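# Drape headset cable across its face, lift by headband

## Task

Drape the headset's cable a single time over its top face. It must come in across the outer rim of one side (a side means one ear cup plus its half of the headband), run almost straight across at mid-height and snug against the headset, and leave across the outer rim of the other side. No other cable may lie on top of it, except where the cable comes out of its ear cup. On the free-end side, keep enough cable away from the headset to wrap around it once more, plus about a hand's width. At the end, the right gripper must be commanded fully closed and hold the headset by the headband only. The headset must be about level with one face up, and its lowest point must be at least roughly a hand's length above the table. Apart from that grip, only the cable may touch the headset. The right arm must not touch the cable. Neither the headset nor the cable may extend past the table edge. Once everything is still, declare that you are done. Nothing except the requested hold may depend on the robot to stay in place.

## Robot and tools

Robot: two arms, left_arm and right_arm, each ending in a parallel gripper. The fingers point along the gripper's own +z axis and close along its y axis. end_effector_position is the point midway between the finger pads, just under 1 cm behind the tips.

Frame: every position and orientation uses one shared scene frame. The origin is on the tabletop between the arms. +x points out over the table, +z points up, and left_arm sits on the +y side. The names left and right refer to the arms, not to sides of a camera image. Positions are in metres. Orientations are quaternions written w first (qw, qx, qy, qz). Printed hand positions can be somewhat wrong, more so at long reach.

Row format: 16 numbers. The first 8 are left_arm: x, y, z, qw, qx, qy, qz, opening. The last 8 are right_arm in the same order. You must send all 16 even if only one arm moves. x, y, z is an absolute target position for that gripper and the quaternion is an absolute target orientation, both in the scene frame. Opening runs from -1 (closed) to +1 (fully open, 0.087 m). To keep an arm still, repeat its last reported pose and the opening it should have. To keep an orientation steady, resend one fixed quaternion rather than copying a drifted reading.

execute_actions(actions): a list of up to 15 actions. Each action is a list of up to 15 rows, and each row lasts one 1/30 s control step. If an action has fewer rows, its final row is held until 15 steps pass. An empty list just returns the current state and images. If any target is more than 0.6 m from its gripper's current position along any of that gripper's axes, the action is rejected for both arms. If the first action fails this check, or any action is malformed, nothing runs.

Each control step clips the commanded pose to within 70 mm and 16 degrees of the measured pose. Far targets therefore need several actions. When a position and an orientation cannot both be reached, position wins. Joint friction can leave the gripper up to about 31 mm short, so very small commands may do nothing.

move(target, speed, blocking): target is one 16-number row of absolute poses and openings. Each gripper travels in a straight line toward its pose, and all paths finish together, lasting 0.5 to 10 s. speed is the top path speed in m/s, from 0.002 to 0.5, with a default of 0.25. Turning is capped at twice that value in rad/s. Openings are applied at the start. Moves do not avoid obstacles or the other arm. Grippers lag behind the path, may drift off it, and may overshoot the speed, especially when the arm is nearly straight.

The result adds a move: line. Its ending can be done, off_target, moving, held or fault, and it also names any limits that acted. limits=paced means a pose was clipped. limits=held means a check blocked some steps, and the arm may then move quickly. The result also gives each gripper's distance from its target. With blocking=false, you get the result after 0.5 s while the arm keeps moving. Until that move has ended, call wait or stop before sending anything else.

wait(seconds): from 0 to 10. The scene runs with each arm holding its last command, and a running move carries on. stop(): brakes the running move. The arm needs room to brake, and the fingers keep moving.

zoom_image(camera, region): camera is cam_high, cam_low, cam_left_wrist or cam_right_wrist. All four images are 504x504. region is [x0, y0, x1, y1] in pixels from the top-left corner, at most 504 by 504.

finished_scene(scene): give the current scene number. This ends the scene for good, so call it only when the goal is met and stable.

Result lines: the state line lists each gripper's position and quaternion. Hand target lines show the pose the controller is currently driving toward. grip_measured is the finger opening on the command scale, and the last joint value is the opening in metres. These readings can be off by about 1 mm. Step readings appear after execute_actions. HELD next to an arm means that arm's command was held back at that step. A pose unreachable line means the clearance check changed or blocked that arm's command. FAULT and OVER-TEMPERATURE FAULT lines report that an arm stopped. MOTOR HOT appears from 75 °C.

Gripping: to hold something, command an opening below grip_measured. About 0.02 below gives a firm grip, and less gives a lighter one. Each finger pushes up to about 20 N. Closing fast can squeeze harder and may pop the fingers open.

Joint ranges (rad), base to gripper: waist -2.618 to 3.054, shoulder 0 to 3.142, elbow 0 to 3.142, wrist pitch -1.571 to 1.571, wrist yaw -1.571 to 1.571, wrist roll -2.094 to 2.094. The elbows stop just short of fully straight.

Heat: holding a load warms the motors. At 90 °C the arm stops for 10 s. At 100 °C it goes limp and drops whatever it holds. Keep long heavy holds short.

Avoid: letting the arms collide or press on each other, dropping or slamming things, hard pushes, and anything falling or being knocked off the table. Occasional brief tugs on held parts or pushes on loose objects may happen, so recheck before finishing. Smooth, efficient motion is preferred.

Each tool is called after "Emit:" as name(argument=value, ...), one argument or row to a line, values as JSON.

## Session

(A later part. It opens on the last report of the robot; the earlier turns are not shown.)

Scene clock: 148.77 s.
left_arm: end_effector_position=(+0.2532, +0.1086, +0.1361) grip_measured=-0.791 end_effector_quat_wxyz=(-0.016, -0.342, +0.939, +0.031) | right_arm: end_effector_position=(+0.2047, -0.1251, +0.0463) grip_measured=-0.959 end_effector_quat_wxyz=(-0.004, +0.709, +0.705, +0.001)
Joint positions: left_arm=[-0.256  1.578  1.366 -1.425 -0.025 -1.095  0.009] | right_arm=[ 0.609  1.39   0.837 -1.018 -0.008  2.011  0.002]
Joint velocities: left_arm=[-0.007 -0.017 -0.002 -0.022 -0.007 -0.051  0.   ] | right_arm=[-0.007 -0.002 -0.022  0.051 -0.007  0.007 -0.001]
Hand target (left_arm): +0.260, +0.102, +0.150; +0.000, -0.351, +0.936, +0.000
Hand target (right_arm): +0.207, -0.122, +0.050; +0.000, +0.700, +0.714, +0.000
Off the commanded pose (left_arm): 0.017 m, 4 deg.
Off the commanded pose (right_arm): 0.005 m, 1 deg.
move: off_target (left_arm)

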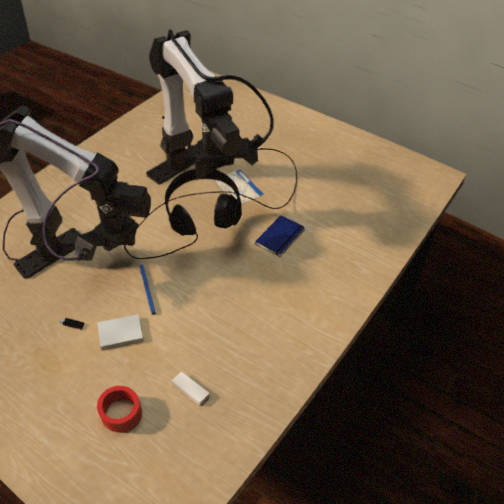

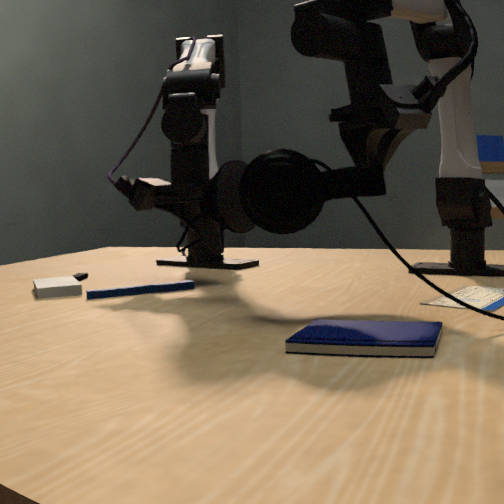

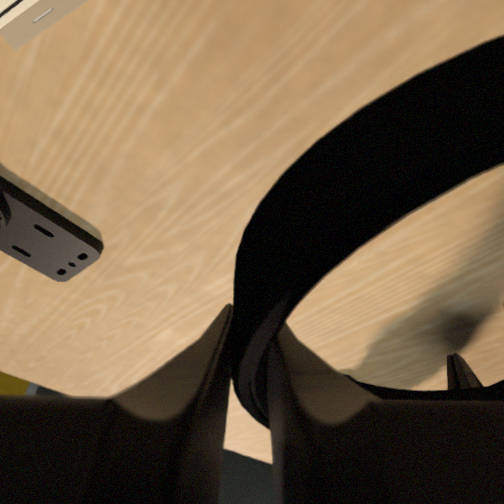

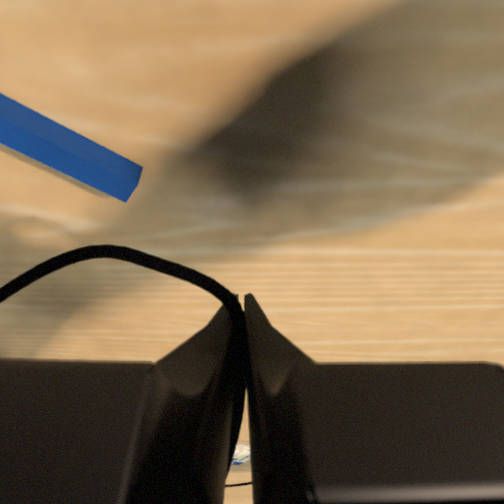

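Emit:
execute_actions(
  actions=[
    [[0.26,0.102,0.15,0,-0.352,0.936,0,-0.9, 0.207,-0.122,0.05,0,0.70,0.714,0,-0.94],[0.26,0.102,0.15,0,-0.352,0.936,0,-0.9, 0.207,-0.122,0.05,0,0.70,0.714,0,-0.92],[0.26,0.102,0.15,0,-0.352,0.936,0,-0.9, 0.207,-0.122,0.05,0,0.70,0.714,0,-0.90],[0.26,0.102,0.15,0,-0.352,0.936,0,-0.9, 0.207,-0.122,0.05,0,0.70,0.714,0,-0.87],[0.26,0.102,0.15,0,-0.352,0.936,0,-0.9, 0.207,-0.122,0.05,0,0.70,0.714,0,-0.84],[0.26,0.102,0.15,0,-0.352,0.936,0,-0.9, 0.207,-0.122,0.05,0,0.70,0.714,0,-0.81],[0.26,0.102,0.15,0,-0.352,0.936,0,-0.9, 0.207,-0.122,0.05,0,0.70,0.714,0,-0.78],[0.26,0.102,0.15,0,-0.352,0.936,0,-0.9, 0.207,-0.122,0.05,0,0.70,0.714,0,-0.75],[0.26,0.102,0.15,0,-0.352,0.936,0,-0.9, 0.207,-0.122,0.05,0,0.70,0.714,0,-0.72],[0.26,0.102,0.15,0,-0.352,0.936,0,-0.9, 0.207,-0.122,0.05,0,0.70,0.714,0,-0.69],[0.26,0.102,0.15,0,-0.352,0.936,0,-0.9, 0.207,-0.122,0.05,0,0.70,0.714,0,-0.66],[0.26,0.102,0.15,0,-0.352,0.936,0,-0.9, 0.207,-0.122,0.05,0,0.70,0.714,0,-0.63],[0.26,0.102,0.15,0,-0.352,0.936,0,-0.9, 0.207,-0.122,0.05,0,0.70,0.714,0,-0.6]],
    [[0.26,0.102,0.15,0,-0.352,0.936,0,-0.9, 0.207,-0.122,0.05,0,0.70,0.714,0,-0.55],[0.26,0.102,0.15,0,-0.352,0.936,0,-0.9, 0.207,-0.122,0.05,0,0.70,0.714,0,-0.5],[0.26,0.102,0.15,0,-0.352,0.936,0,-0.9, 0.207,-0.122,0.05,0,0.70,0.714,0,-0.45],[0.26,0.102,0.15,0,-0.352,0.936,0,-0.9, 0.207,-0.122,0.05,0,0.70,0.714,0,-0.4],[0.26,0.102,0.15,0,-0.352,0.936,0,-0.9, 0.207,-0.122,0.05,0,0.70,0.714,0,-0.35],[0.26,0.102,0.15,0,-0.352,0.936,0,-0.9, 0.207,-0.122,0.05,0,0.70,0.714,0,-0.3]],
  ],
)

Emit:
zoom_image(
  camera="cam_high",
  region=[90, 150, 320, 300],
)

Scene clock: 151.23 s.
left_arm: end_effector_position=(+0.2527, +0.1087, +0.1362) grip_measured=-0.791 end_effector_quat_wxyz=(-0.017, -0.344, +0.938, +0.032) | right_arm: end_effector_position=(+0.2047, -0.1252, +0.0463) grip_measured=-0.300 end_effector_quat_wxyz=(-0.003, +0.708, +0.706, +0.001)
Joint positions: left_arm=[-0.256  1.578  1.366 -1.428 -0.025 -1.098  0.009] | right_arm=[ 0.609  1.39   0.837 -1.018 -0.007  2.01   0.031]
Joint velocities: left_arm=[ 0.002 -0.002  0.002  0.022  0.022 -0.037  0.   ] | right_arm=[-0.002  0.012  0.007 -0.095 -0.007  0.037 -0.002]
Hand target (left_arm): +0.260, +0.102, +0.150; +0.000, -0.351, +0.936, +0.000
Hand target (right_arm): +0.207, -0.122, +0.050; +0.000, +0.700, +0.714, +0.000
Off the commanded pose (left_arm): 0.017 m, 4 deg.
Off the commanded pose (right_arm): 0.005 m, 1 deg.
Step readings (end_effector_position; steps 1 to 15: 1st action; 16 to 30: 2nd action):
0: left_arm (+0.2526, +0.1088, +0.1362) | right_arm (+0.2047, -0.1251, +0.0463)
1: left_arm (+0.2526, +0.1088, +0.1362) | right_arm (+0.2047, -0.1251, +0.0463)
2: left_arm (+0.2526, +0.1088, +0.1362) | right_arm (+0.2047, -0.1251, +0.0463)
4: left_arm (+0.2526, +0.1088, +0.1362) | right_arm (+0.2047, -0.1251, +0.0463)
8: left_arm (+0.2526, +0.1088, +0.1362) | right_arm (+0.2047, -0.1252, +0.0463)
15: left_arm (+0.2527, +0.1088, +0.1362) | right_arm (+0.2047, -0.1252, +0.0463)
16: left_arm (+0.2527, +0.1088, +0.1362) | right_arm (+0.2047, -0.1252, +0.0463)
17: left_arm (+0.2527, +0.1088, +0.1362) | right_arm (+0.2047, -0.1252, +0.0463)
19: left_arm (+0.2527, +0.1087, +0.1362) | right_arm (+0.2047, -0.1252, +0.0463)
23: left_arm (+0.2527, +0.1087, +0.1362) | right_arm (+0.2047, -0.1252, +0.0463)
30: end_effector_position above

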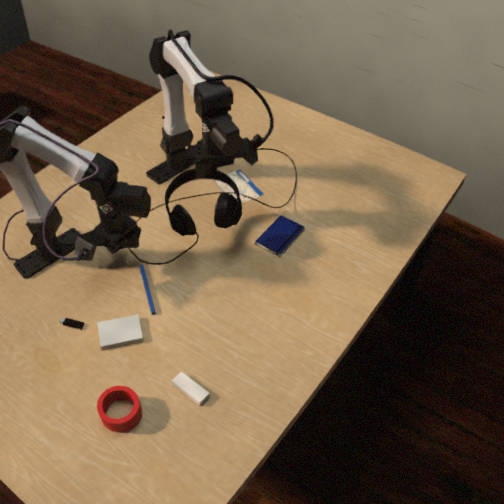

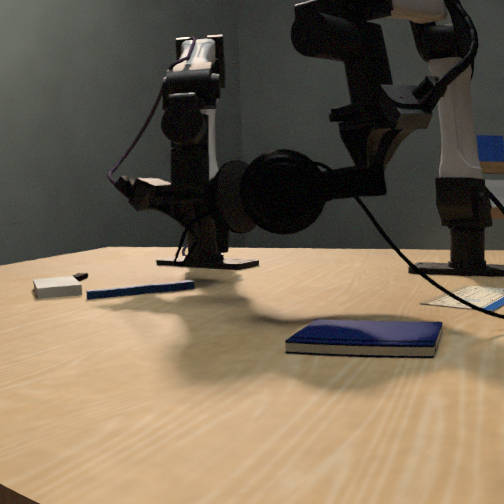

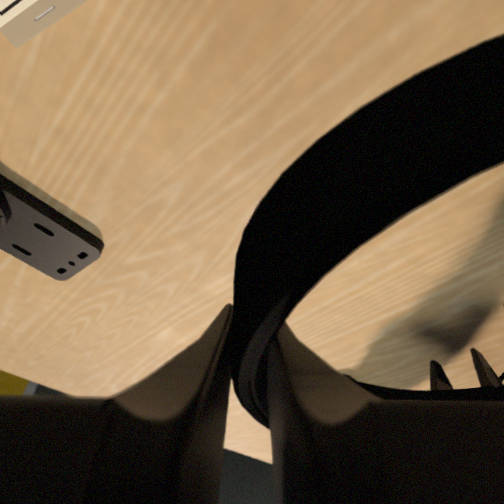

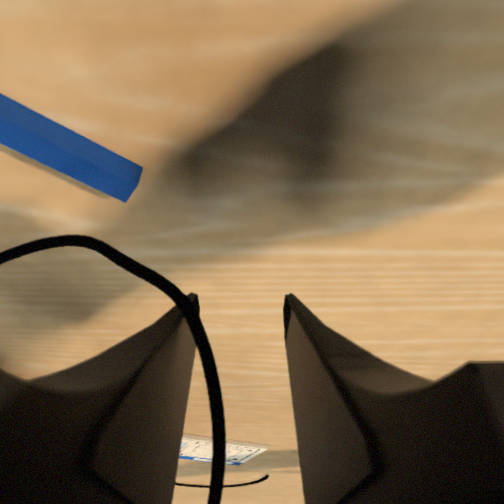

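Region (90, 150, 320, 300) of cam_high's 504x504 image, scaled by 2.191, with more detail than that image has; it fills the top 329 rows of this view, and the rest is white.

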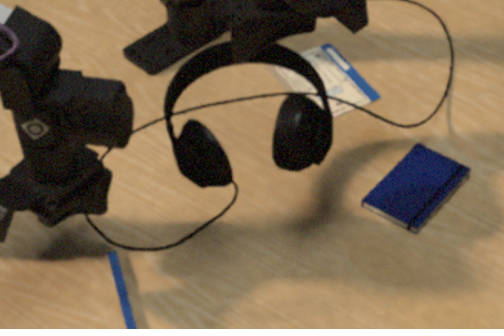

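Emit:
execute_actions(
  actions=[
    [[0.26,0.102,0.15,0,-0.352,0.936,0,-0.9, 0.207,-0.122,0.05,0,0.70,0.714,0,-0.26],[0.26,0.102,0.15,0,-0.352,0.936,0,-0.9, 0.207,-0.122,0.05,0,0.70,0.714,0,-0.22],[0.26,0.102,0.15,0,-0.352,0.936,0,-0.9, 0.207,-0.122,0.05,0,0.70,0.714,0,-0.18],[0.26,0.102,0.15,0,-0.352,0.936,0,-0.9, 0.207,-0.122,0.05,0,0.70,0.714,0,-0.14],[0.26,0.102,0.15,0,-0.352,0.936,0,-0.9, 0.207,-0.122,0.05,0,0.70,0.714,0,-0.10],[0.26,0.102,0.15,0,-0.352,0.936,0,-0.9, 0.207,-0.122,0.05,0,0.70,0.714,0,-0.06],[0.26,0.102,0.15,0,-0.352,0.936,0,-0.9, 0.207,-0.122,0.05,0,0.70,0.714,0,-0.02],[0.26,0.102,0.15,0,-0.352,0.936,0,-0.9, 0.207,-0.122,0.05,0,0.70,0.714,0,0.02],[0.26,0.102,0.15,0,-0.352,0.936,0,-0.9, 0.207,-0.122,0.05,0,0.70,0.714,0,0.06],[0.26,0.102,0.15,0,-0.352,0.936,0,-0.9, 0.207,-0.122,0.05,0,0.70,0.714,0,0.10],[0.26,0.102,0.15,0,-0.352,0.936,0,-0.9, 0.207,-0.122,0.05,0,0.70,0.714,0,0.14],[0.26,0.102,0.15,0,-0.352,0.936,0,-0.9, 0.207,-0.122,0.05,0,0.70,0.714,0,0.18],[0.26,0.102,0.15,0,-0.352,0.936,0,-0.9, 0.207,-0.122,0.05,0,0.70,0.714,0,0.22],[0.26,0.102,0.15,0,-0.352,0.936,0,-0.9, 0.207,-0.122,0.05,0,0.70,0.714,0,0.26],[0.26,0.102,0.15,0,-0.352,0.936,0,-0.9, 0.207,-0.122,0.05,0,0.70,0.714,0,0.3]],
    [[0.26,0.102,0.15,0,-0.352,0.936,0,-0.9, 0.207,-0.122,0.05,0,0.70,0.714,0,0.3]],
  ],
)

Emit:
zoom_image(
  camera="cam_high",
  region=[90, 150, 320, 300],
)

Scene clock: 153.73 s.
left_arm: end_effector_position=(+0.2527, +0.1087, +0.1362) grip_measured=-0.791 end_effector_quat_wxyz=(-0.017, -0.344, +0.938, +0.032) | right_arm: end_effector_position=(+0.2047, -0.1252, +0.0463) grip_measured=+0.300 end_effector_quat_wxyz=(-0.003, +0.708, +0.706, +0.001)
Joint positions: left_arm=[-0.256  1.578  1.366 -1.428 -0.025 -1.099  0.009] | right_arm=[ 0.609  1.39   0.837 -1.018 -0.007  2.01   0.057]
Joint velocities: left_arm=[-0.007  0.012 -0.007  0.051 -0.051 -0.066  0.001] | right_arm=[-0.012  0.002 -0.007  0.007 -0.007 -0.066  0.001]
Hand target (left_arm): +0.260, +0.102, +0.150; +0.000, -0.351, +0.936, +0.000
Hand target (right_arm): +0.207, -0.122, +0.050; +0.000, +0.700, +0.714, +0.000
Off the commanded pose (left_arm): 0.017 m, 4 deg.
Off the commanded pose (right_arm): 0.005 m, 1 deg.
Step readings (end_effector_position; steps 1 to 15: 1st action; 16 to 30: 2nd action):
0: left_arm (+0.2527, +0.1087, +0.1362) | right_arm (+0.2047, -0.1252, +0.0463)
1: left_arm (+0.2527, +0.1087, +0.1362) | right_arm (+0.2047, -0.1252, +0.0463)
2: left_arm (+0.2527, +0.1087, +0.1362) | right_arm (+0.2047, -0.1252, +0.0463)
4: left_arm (+0.2527, +0.1087, +0.1362) | right_arm (+0.2047, -0.1252, +0.0463)
8: left_arm (+0.2527, +0.1087, +0.1362) | right_arm (+0.2047, -0.1252, +0.0463)
15: left_arm (+0.2527, +0.1087, +0.1362) | right_arm (+0.2047, -0.1252, +0.0463)
16: left_arm (+0.2527, +0.1087, +0.1362) | right_arm (+0.2047, -0.1252, +0.0463)
17: left_arm (+0.2527, +0.1087, +0.1362) | right_arm (+0.2047, -0.1252, +0.0463)
19: left_arm (+0.2527, +0.1087, +0.1362) | right_arm (+0.2047, -0.1252, +0.0463)
23: left_arm (+0.2527, +0.1087, +0.1362) | right_arm (+0.2047, -0.1252, +0.0463)
30: end_effector_position above

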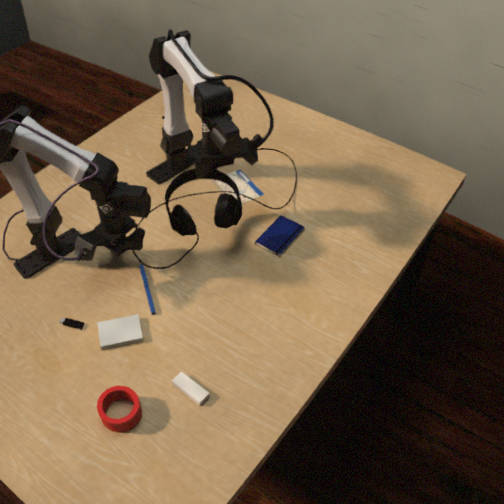

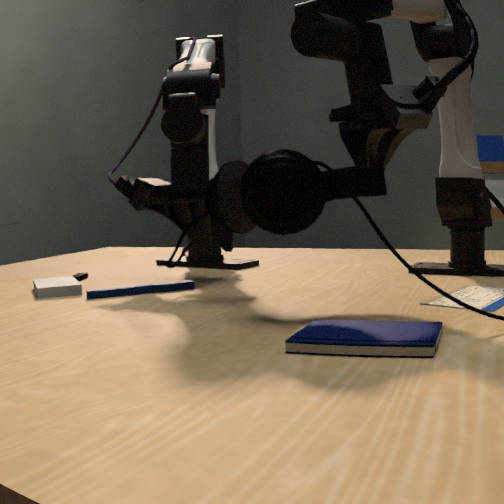

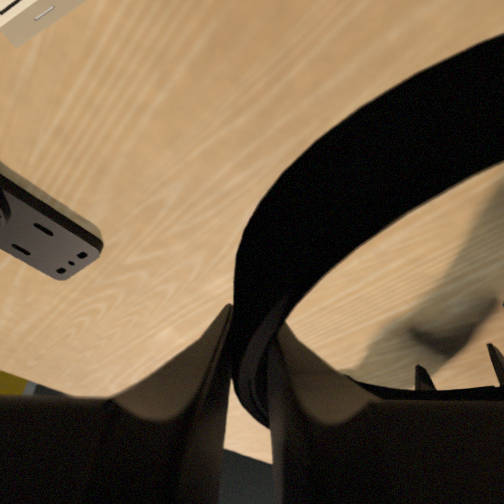

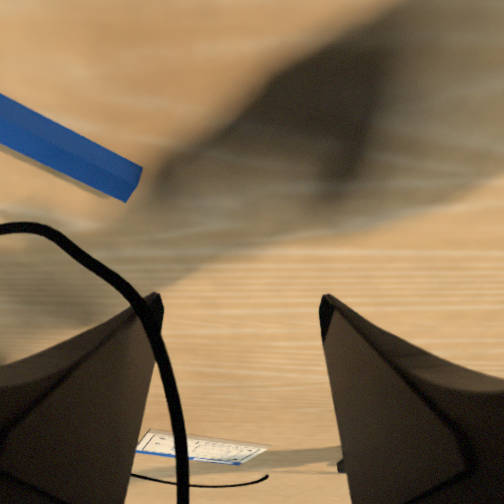

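Region (90, 150, 320, 300) of cam_high's 504x504 image, scaled by 2.191, with more detail than that image has; it fills the top 329 rows of this view, and the rest is white.

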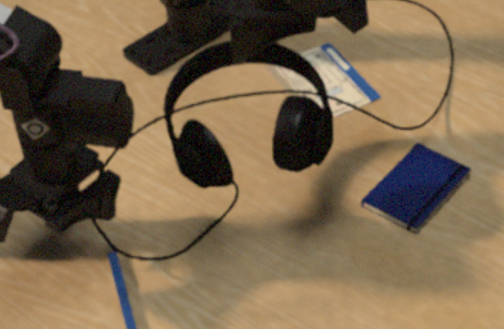

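Emit:
move(
  target=[0.26,0.102,0.15,0,-0.352,0.936,0,-0.9, 0.205,-0.128,0.085,0,0.70,0.714,0,0.3],
  speed=0.025,
)

Emit:
zoom_image(
  camera="cam_high",
  region=[90, 150, 320, 300],
)

Scene clock: 157.43 s.
left_arm: end_effector_position=(+0.2526, +0.1101, +0.1361) grip_measured=-0.791 end_effector_quat_wxyz=(-0.015, -0.344, +0.938, +0.036) | right_arm: end_effector_position=(+0.2017, -0.1263, +0.0746) grip_measured=+0.300 end_effector_quat_wxyz=(-0.007, +0.701, +0.713, -0.009)
Joint positions: left_arm=[-0.256  1.578  1.366 -1.43  -0.032 -1.099  0.009] | right_arm=[ 0.609  1.372  0.939 -1.16  -0.007  1.99   0.057]
Joint velocities: left_arm=[-0.002 -0.017  0.002 -0.007 -0.007  0.022 -0.   ] | right_arm=[-0.002 -0.012 -0.017  0.037  0.022 -0.051 -0.001]
Hand target (left_arm): +0.260, +0.103, +0.150; +0.000, -0.351, +0.936, +0.000
Hand target (right_arm): +0.206, -0.128, +0.085; +0.000, +0.700, +0.714, +0.000
Off the commanded pose (left_arm): 0.018 m, 5 deg.
Off the commanded pose (right_arm): 0.011 m, 1 deg.
move: off_target (left_arm, right_arm)

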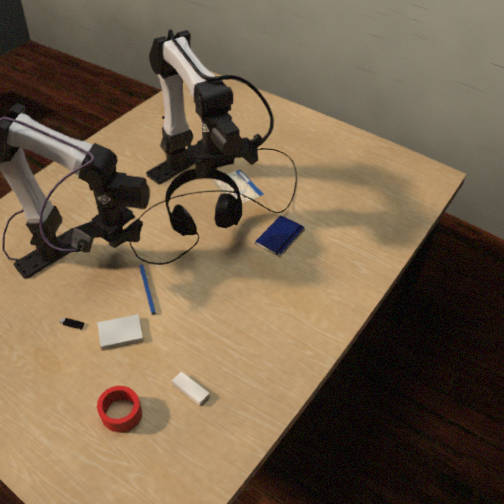

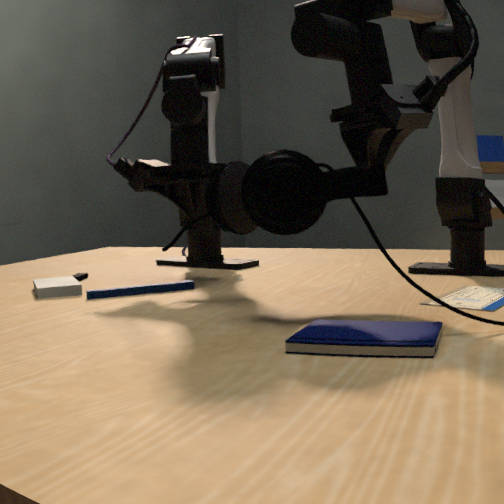

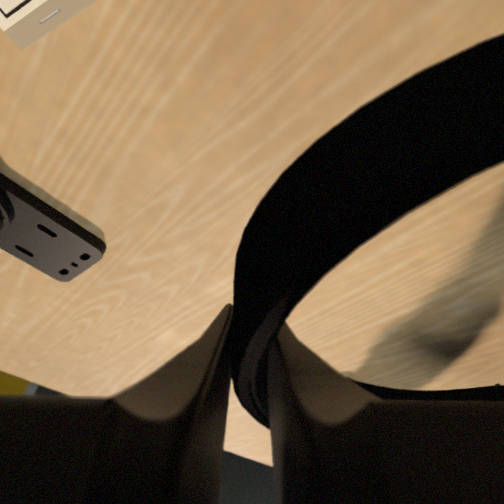

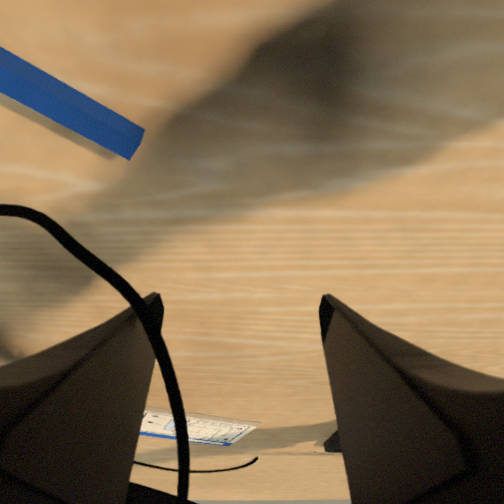

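Region (90, 150, 320, 300) of cam_high's 504x504 image, scaled by 2.191, with more detail than that image has; it fills the top 329 rows of this view, and the rest is white.

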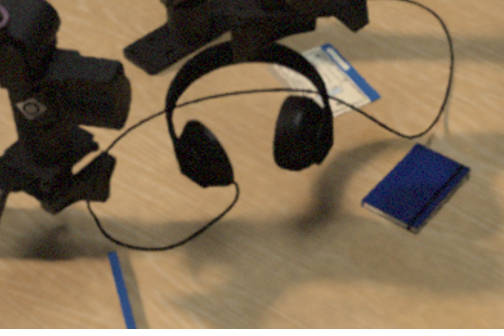

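Emit:
move(
  target=[0.26,0.102,0.15,0,-0.352,0.936,0,-0.9, 0.215,-0.125,0.038,0.246,0.594,0.708,0.293,0.3],
  speed=0.15,
)

Emit:
zoom_image(
  camera="cam_high",
  region=[90, 150, 320, 300],
)

Scene clock: 162.37 s.
left_arm: end_effector_position=(+0.2522, +0.1105, +0.1361) grip_measured=-0.791 end_effector_quat_wxyz=(-0.016, -0.344, +0.938, +0.037) | right_arm: end_effector_position=(+0.2166, -0.1271, +0.0380) grip_measured=+0.300 end_effector_quat_wxyz=(+0.244, +0.598, +0.708, +0.285)
Joint positions: left_arm=[-0.256  1.578  1.366 -1.433 -0.033 -1.099  0.009] | right_arm=[ 0.832  0.734  0.214 -0.345  0.34   1.936  0.057]
Joint velocities: left_arm=[ 0.007  0.017  0.002 -0.007  0.051 -0.051 -0.   ] | right_arm=[-0.012 -0.007 -0.007 -0.066 -0.007  0.007  0.001]
Hand target (left_arm): +0.260, +0.103, +0.150; +0.000, -0.351, +0.936, +0.000
Hand target (right_arm): +0.215, -0.126, +0.035; +0.249, +0.590, +0.711, +0.290
Off the commanded pose (left_arm): 0.018 m, 5 deg.
Off the commanded pose (right_arm): 0.003 m, 1 deg.
move: off_target (left_arm)

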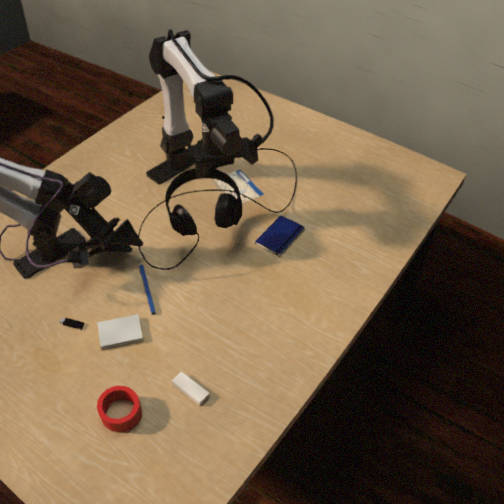

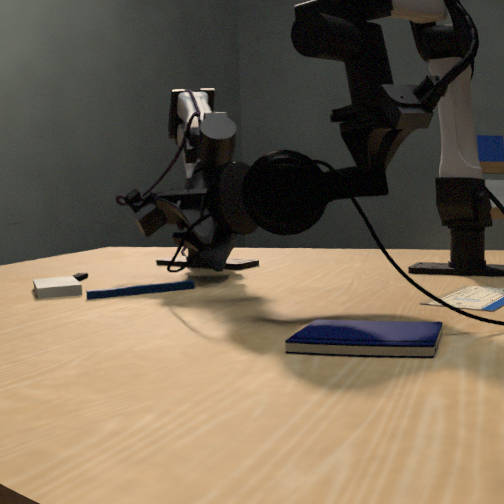

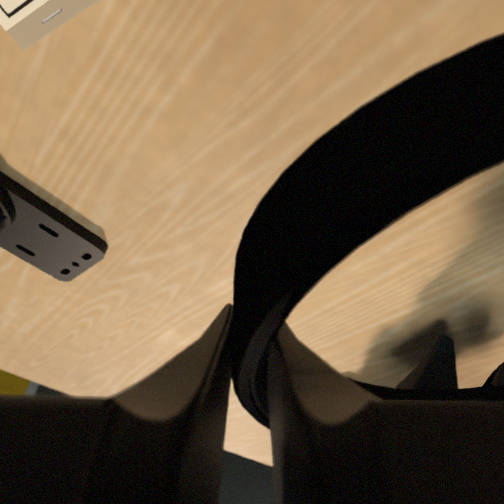

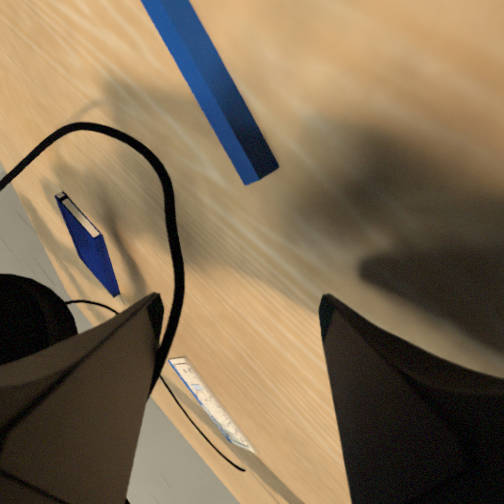

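Region (90, 150, 320, 300) of cam_high's 504x504 image, scaled by 2.191, with more detail than that image has; it fills the top 329 rows of this view, and the rest is white.

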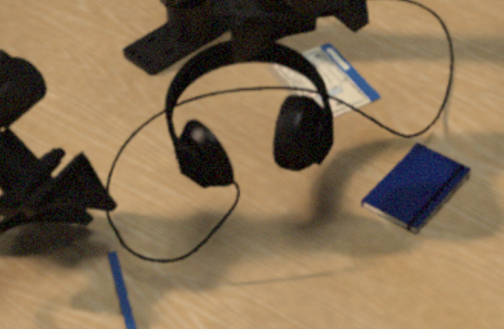

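Emit:
move(
  target=[0.26,0.102,0.15,0,-0.352,0.936,0,-0.9, 0.175,-0.135,0.06,0.246,0.594,0.708,0.293,0.3],
  speed=0.05,
)

Emit:
zoom_image(
  camera="cam_high",
  region=[90, 150, 320, 300],
)

Emit:
zoom_image(
  camera="cam_low",
  region=[100, 120, 420, 320],
)

Scene clock: 164.33 s.
left_arm: end_effector_position=(+0.2519, +0.1104, +0.1362) grip_measured=-0.791 end_effector_quat_wxyz=(-0.016, -0.345, +0.938, +0.037) | right_arm: end_effector_position=(+0.1753, -0.1379, +0.0472) grip_measured=+0.300 end_effector_quat_wxyz=(+0.244, +0.590, +0.718, +0.279)
Joint positions: left_arm=[-0.256  1.578  1.366 -1.434 -0.032 -1.101  0.009] | right_arm=[ 1.027  0.452  0.237 -0.724  0.452  2.079  0.057]
Joint velocities: left_arm=[-0.002 -0.007 -0.017 -0.022 -0.007 -0.022 -0.001] | right_arm=[ 0.007 -0.007 -0.012  0.037 -0.066 -0.037 -0.   ]
Hand target (left_arm): +0.260, +0.102, +0.150; +0.000, -0.351, +0.936, +0.000
Hand target (right_arm): +0.177, -0.135, +0.060; +0.244, +0.590, +0.711, +0.293
Off the commanded pose (left_arm): 0.018 m, 5 deg.
Off the commanded pose (right_arm): 0.013 m, 2 deg.
joint sent to its limit (right arm) — the command would take joint 6 (wrist roll) past its upper limit, so that joint was sent only as far as its limit.
move: off_target (left_arm, right_arm)

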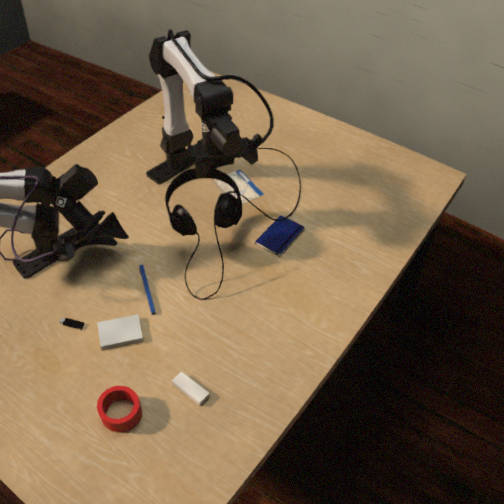

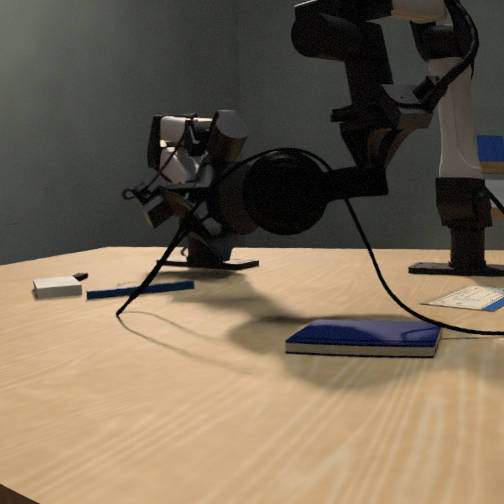

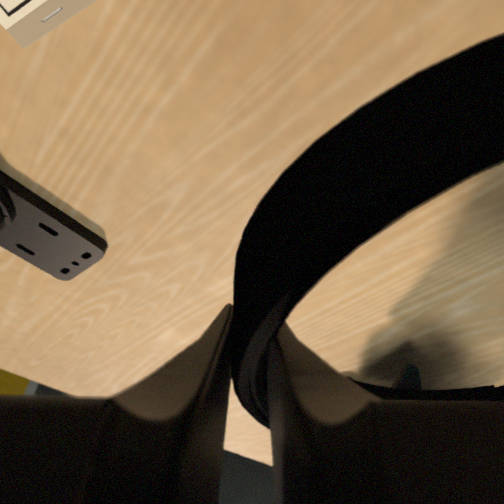

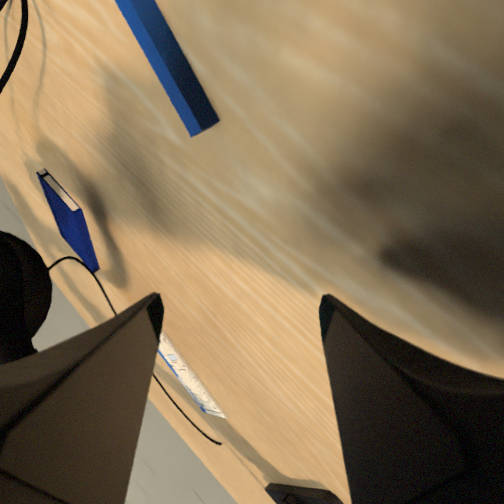

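Region (90, 150, 320, 300) of cam_high's 504x504 image, scaled by 2.191, with more detail than that image has; it fills the top 329 rows of this view, and the rest is white.

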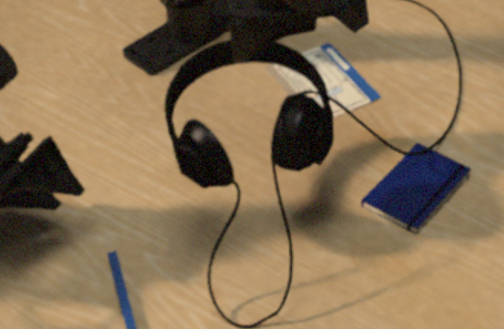

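Region (100, 120, 420, 320) of cam_low's 504x504 image, scaled by 1.575, with more detail than that image has; it fills the top 315 rows of this view, and the rest is white.

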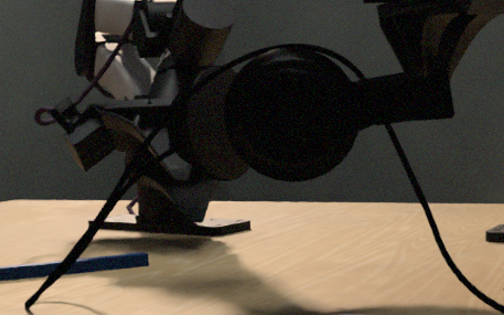

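Emit:
move(
  target=[0.26,0.102,0.012,0,-0.352,0.936,0,-0.9, 0.16,-0.17,0.12,0,0.5,0.866,0,0.3],
  speed=0.05,
)

Scene clock: 182.77 s.
left_arm: end_effector_position=(+0.2642, +0.0966, +0.0261) grip_measured=-0.794 end_effector_quat_wxyz=(+0.010, -0.345, +0.938, -0.018) | right_arm: end_effector_position=(+0.1573, -0.1684, +0.1173) grip_measured=+0.300 end_effector_quat_wxyz=(-0.002, +0.501, +0.865, +0.004)
Joint positions: left_arm=[-0.256  1.614  0.959 -0.877  0.014 -1.101  0.009] | right_arm=[ 0.476  1.185  0.978 -1.36  -0.008  1.353  0.057]
Joint velocities: left_arm=[-0.002  0.007 -0.012  0.007 -0.095 -0.081 -0.001] | right_arm=[-0.002 -0.007  0.012  0.066 -0.007  0.051  0.   ]
Hand target (left_arm): +0.258, +0.103, +0.013; +0.000, -0.351, +0.936, -0.000
Hand target (right_arm): +0.160, -0.168, +0.123; -0.006, +0.502, +0.865, +0.007
Off the commanded pose (left_arm): 0.016 m, 3 deg.
Off the commanded pose (right_arm): 0.004 m, 1 deg.
move: off_target (left_arm)

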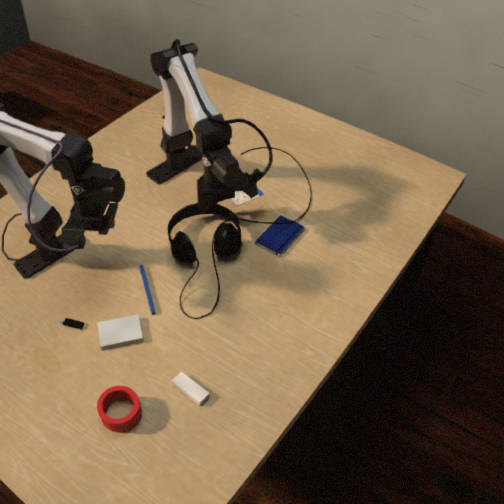

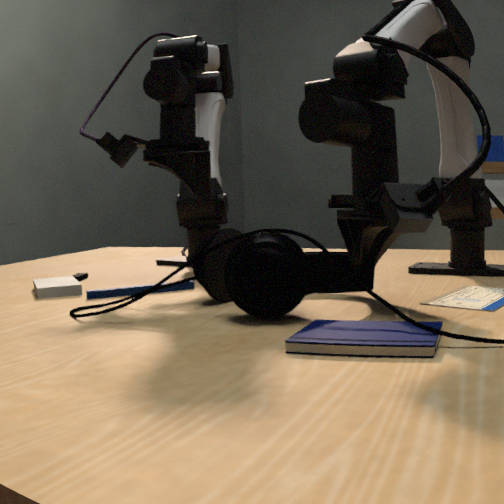

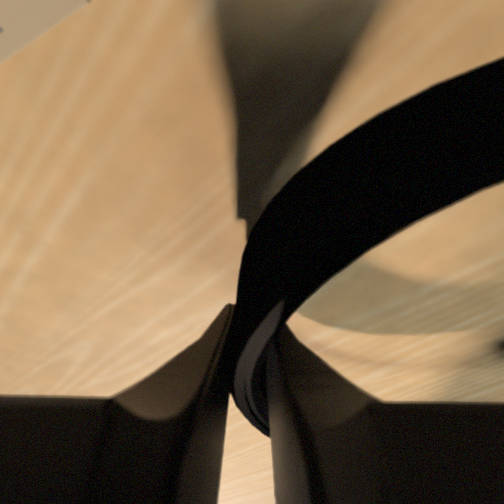

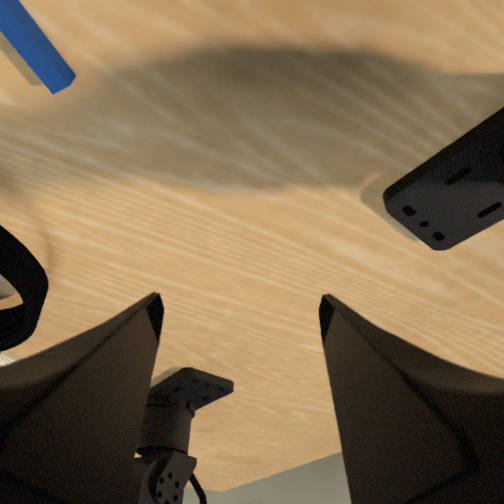

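Emit:
execute_actions(
  actions=[
    [[0.26,0.102,0.015,0,-0.352,0.936,0,-0.78, 0.16,-0.17,0.12,0,0.5,0.866,0,0.3],[0.26,0.102,0.015,0,-0.352,0.936,0,-0.76, 0.16,-0.17,0.12,0,0.5,0.866,0,0.3],[0.26,0.102,0.015,0,-0.352,0.936,0,-0.74, 0.16,-0.17,0.12,0,0.5,0.866,0,0.3],[0.26,0.102,0.015,0,-0.352,0.936,0,-0.72, 0.16,-0.17,0.12,0,0.5,0.866,0,0.3],[0.26,0.102,0.015,0,-0.352,0.936,0,-0.69, 0.16,-0.17,0.12,0,0.5,0.866,0,0.3],[0.26,0.102,0.015,0,-0.352,0.936,0,-0.65, 0.16,-0.17,0.12,0,0.5,0.866,0,0.3],[0.26,0.102,0.015,0,-0.352,0.936,0,-0.6, 0.16,-0.17,0.12,0,0.5,0.866,0,0.3],[0.26,0.102,0.015,0,-0.352,0.936,0,-0.5, 0.16,-0.17,0.12,0,0.5,0.866,0,0.3],[0.26,0.102,0.015,0,-0.352,0.936,0,-0.4, 0.16,-0.17,0.12,0,0.5,0.866,0,0.3],[0.26,0.102,0.015,0,-0.352,0.936,0,-0.3, 0.16,-0.17,0.12,0,0.5,0.866,0,0.3],[0.26,0.102,0.015,0,-0.352,0.936,0,-0.2, 0.16,-0.17,0.12,0,0.5,0.866,0,0.3],[0.26,0.102,0.015,0,-0.352,0.936,0,-0.1, 0.16,-0.17,0.12,0,0.5,0.866,0,0.3]],
  ],
)

Emit:
move(
  target=[0.26,0.102,0.11,0,-0.352,0.936,0,-0.1, 0.16,-0.17,0.12,0,0.5,0.866,0,0.3],
  speed=0.15,
)

Emit:
move(
  target=[0.19,0.35,0.12,0,-0.5,0.866,0,-0.1, 0.16,-0.17,0.12,0,0.5,0.866,0,0.3],
  speed=0.25,
)

Scene clock: 185.43 s.
left_arm: end_effector_position=(+0.2638, +0.0983, +0.0228) grip_measured=-0.101 end_effector_quat_wxyz=(+0.008, -0.347, +0.938, -0.011) | right_arm: end_effector_position=(+0.1569, -0.1686, +0.1173) grip_measured=+0.300 end_effector_quat_wxyz=(-0.002, +0.501, +0.865, +0.003)
Joint positions: left_arm=[-0.256  1.627  0.959 -0.876  0.005 -1.103  0.039] | right_arm=[ 0.476  1.185  0.978 -1.362 -0.008  1.352  0.057]
Joint velocities: left_arm=[-0.017 -0.007 -0.007 -0.095 -0.066 -0.007  0.003] | right_arm=[-0.002  0.012  0.002 -0.022 -0.051 -0.051 -0.   ]
Hand target (left_arm): +0.260, +0.102, +0.015; -0.000, -0.352, +0.936, +0.000
Hand target (right_arm): +0.160, -0.170, +0.120; +0.000, +0.500, +0.866, +0.000
Off the commanded pose (left_arm): 0.009 m, 2 deg.
Off the commanded pose (right_arm): 0.004 m, 0 deg.
Step readings (end_effector_position):
0: left_arm (+0.2642, +0.0966, +0.0259) | right_arm (+0.1569, -0.1685, +0.1173)
1: left_arm (+0.2642, +0.0966, +0.0259) | right_arm (+0.1569, -0.1685, +0.1173)
2: left_arm (+0.2641, +0.0968, +0.0256) | right_arm (+0.1569, -0.1686, +0.1173)
4: left_arm (+0.2640, +0.0978, +0.0241) | right_arm (+0.1569, -0.1686, +0.1173)
8: left_arm (+0.2637, +0.0982, +0.0228) | right_arm (+0.1569, -0.1686, +0.1173)
15: end_effector_position above

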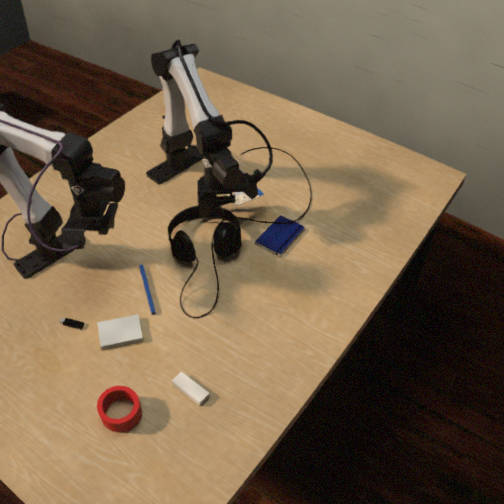

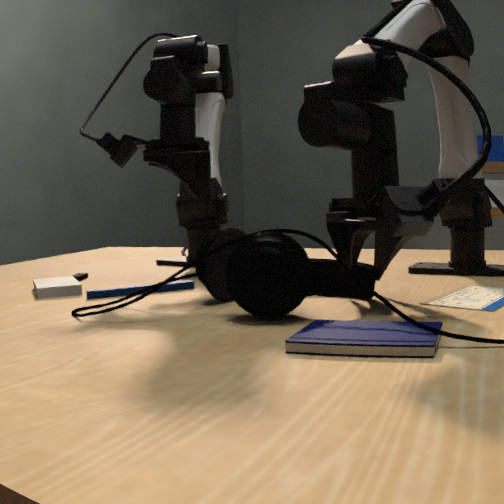

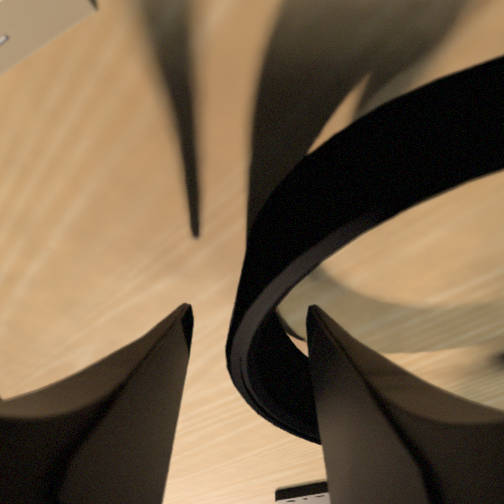

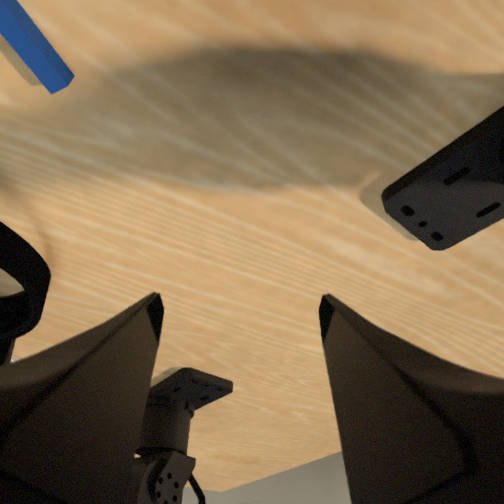

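Scene clock: 186.67 s.
left_arm: end_effector_position=(+0.2607, +0.0996, +0.1037) grip_measured=-0.100 end_effector_quat_wxyz=(-0.003, -0.347, +0.938, -0.001) | right_arm: end_effector_position=(+0.1569, -0.1686, +0.1173) grip_measured=+0.300 end_effector_quat_wxyz=(-0.002, +0.501, +0.865, +0.003)
Joint positions: left_arm=[-0.256  1.561  1.223 -1.237  0.005 -1.103  0.039] | right_arm=[ 0.476  1.185  0.978 -1.362 -0.008  1.352  0.057]
Joint velocities: left_arm=[ 0.002 -0.002  0.002  0.022 -0.022 -0.022 -0.   ] | right_arm=[-0.007  0.007  0.007 -0.022 -0.066 -0.037  0.001]
Hand target (left_arm): +0.261, +0.102, +0.110; +0.000, -0.352, +0.936, -0.000
Hand target (right_arm): +0.160, -0.170, +0.120; +0.000, +0.500, +0.866, +0.000
Off the commanded pose (left_arm): 0.007 m, 1 deg.
Off the commanded pose (right_arm): 0.004 m, 0 deg.
move: done

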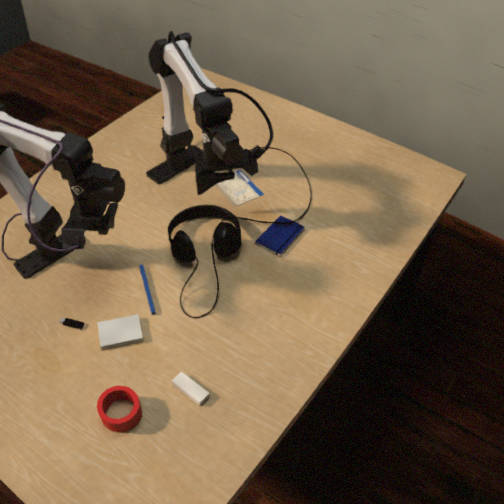

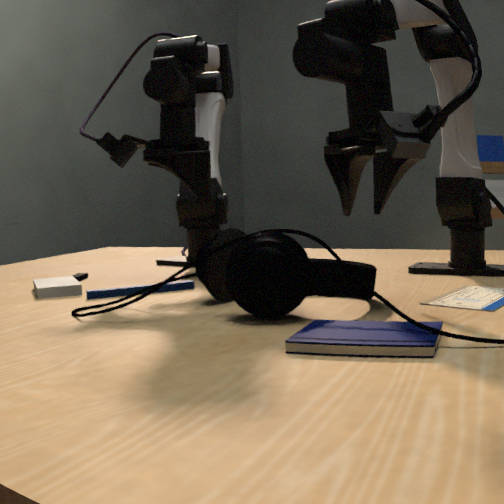

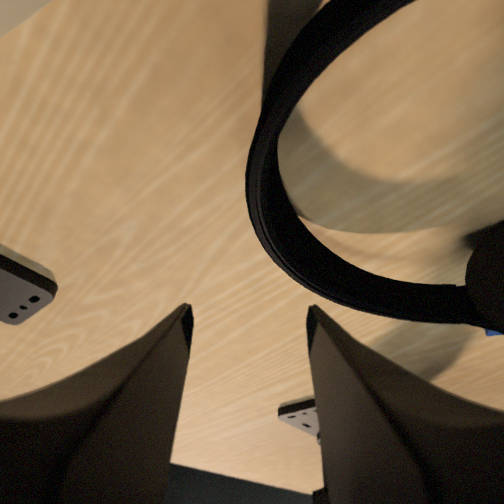

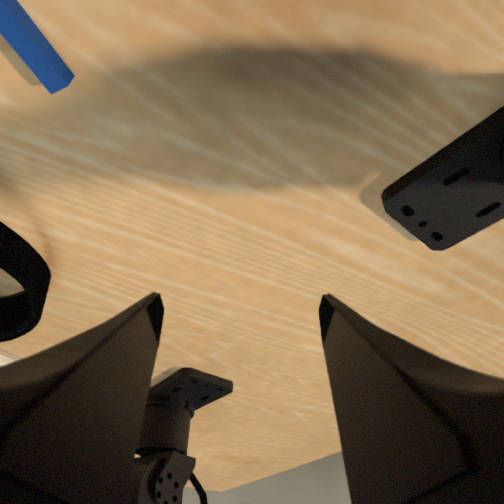

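Scene clock: 188.40 s.
left_arm: end_effector_position=(+0.1890, +0.3542, +0.1184) grip_measured=-0.100 end_effector_quat_wxyz=(+0.014, -0.500, +0.866, +0.006) | right_arm: end_effector_position=(+0.1569, -0.1686, +0.1173) grip_measured=+0.300 end_effector_quat_wxyz=(-0.002, +0.501, +0.865, +0.003)
Joint positions: left_arm=[ 0.908  1.378  1.124 -1.287 -0.004 -0.279  0.039] | right_arm=[ 0.476  1.185  0.978 -1.362 -0.008  1.352  0.057]
Joint velocities: left_arm=[-0.007  0.002 -0.002 -0.022  0.051  0.051 -0.   ] | right_arm=[-0.012  0.002 -0.007  0.081 -0.007  0.007 -0.001]
Hand target (left_arm): +0.189, +0.355, +0.120; +0.006, -0.500, +0.866, -0.000
Hand target (right_arm): +0.160, -0.170, +0.120; +0.000, +0.500, +0.866, +0.000
Off the commanded pose (left_arm): 0.005 m, 2 deg.
Off the commanded pose (right_arm): 0.004 m, 0 deg.
move: done

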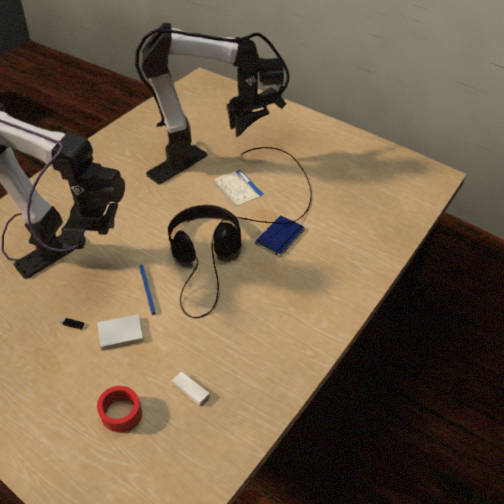

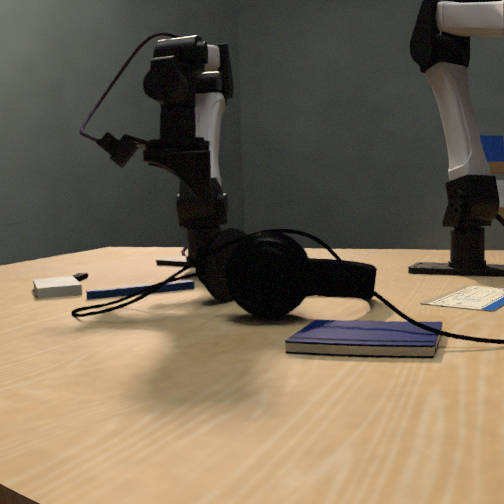

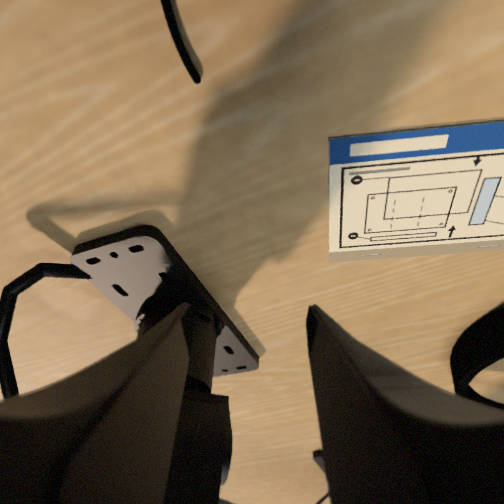

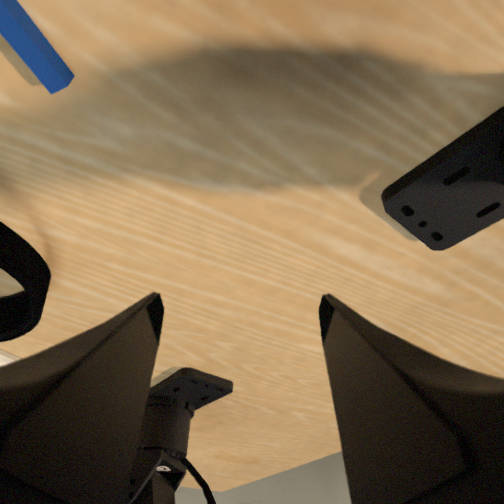

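Emit:
move(
  target=[0.194,0.430,0.045,0,-0.636,0.772,0,-0.1, 0.16,-0.17,0.12,0,0.5,0.866,0,0.3],
  speed=0.2,
)

Scene clock: 190.57 s.
left_arm: end_effector_position=(+0.1928, +0.4294, +0.0499) grip_measured=-0.100 end_effector_quat_wxyz=(-0.004, +0.630, -0.777, -0.003) | right_arm: end_effector_position=(+0.1569, -0.1686, +0.1173) grip_measured=+0.300 end_effector_quat_wxyz=(-0.002, +0.501, +0.865, +0.003)
Joint positions: left_arm=[ 1.132  1.659  1.11  -1.013 -0.004 -0.37   0.039] | right_arm=[ 0.476  1.185  0.978 -1.362 -0.008  1.352  0.057]
Joint velocities: left_arm=[ 0.002 -0.007 -0.017  0.095  0.051 -0.066 -0.   ] | right_arm=[-0.007 -0.002  0.012 -0.066 -0.051 -0.007 -0.   ]
Hand target (left_arm): +0.192, +0.430, +0.044; +0.001, -0.636, +0.772, +0.000
Hand target (right_arm): +0.160, -0.170, +0.120; +0.000, +0.500, +0.866, +0.000
Off the commanded pose (left_arm): 0.005 m, 1 deg.
Off the commanded pose (right_arm): 0.004 m, 0 deg.
move: done

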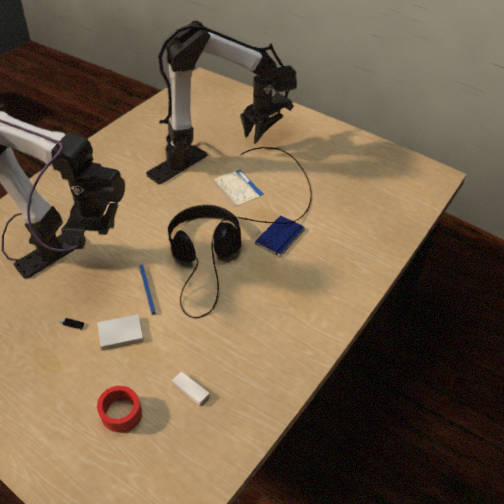

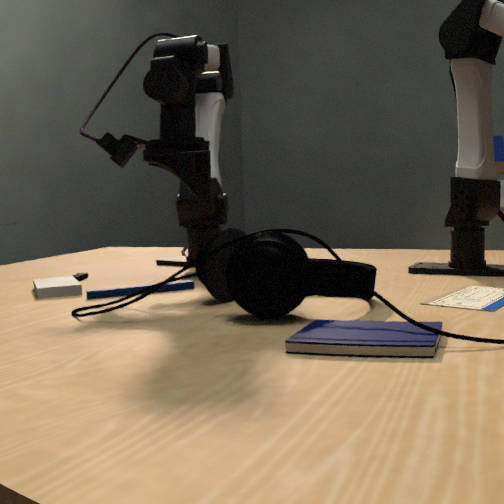

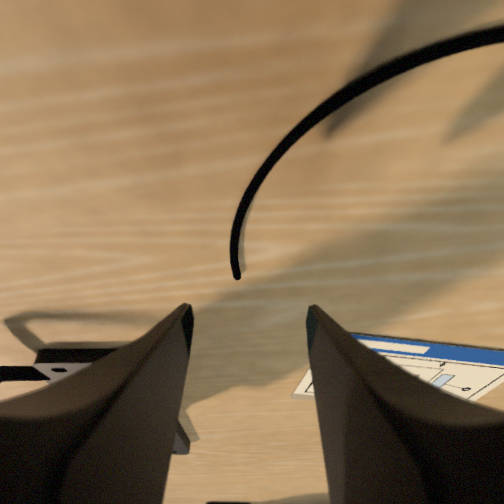

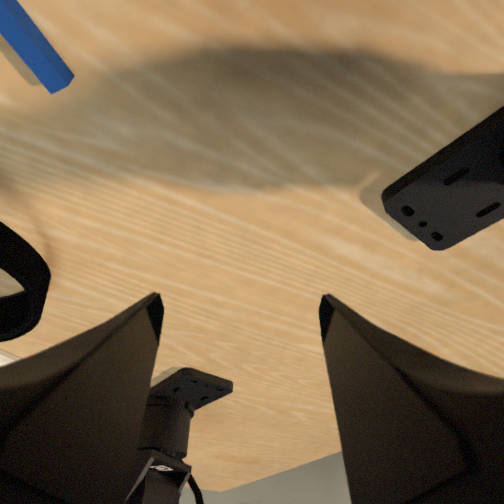

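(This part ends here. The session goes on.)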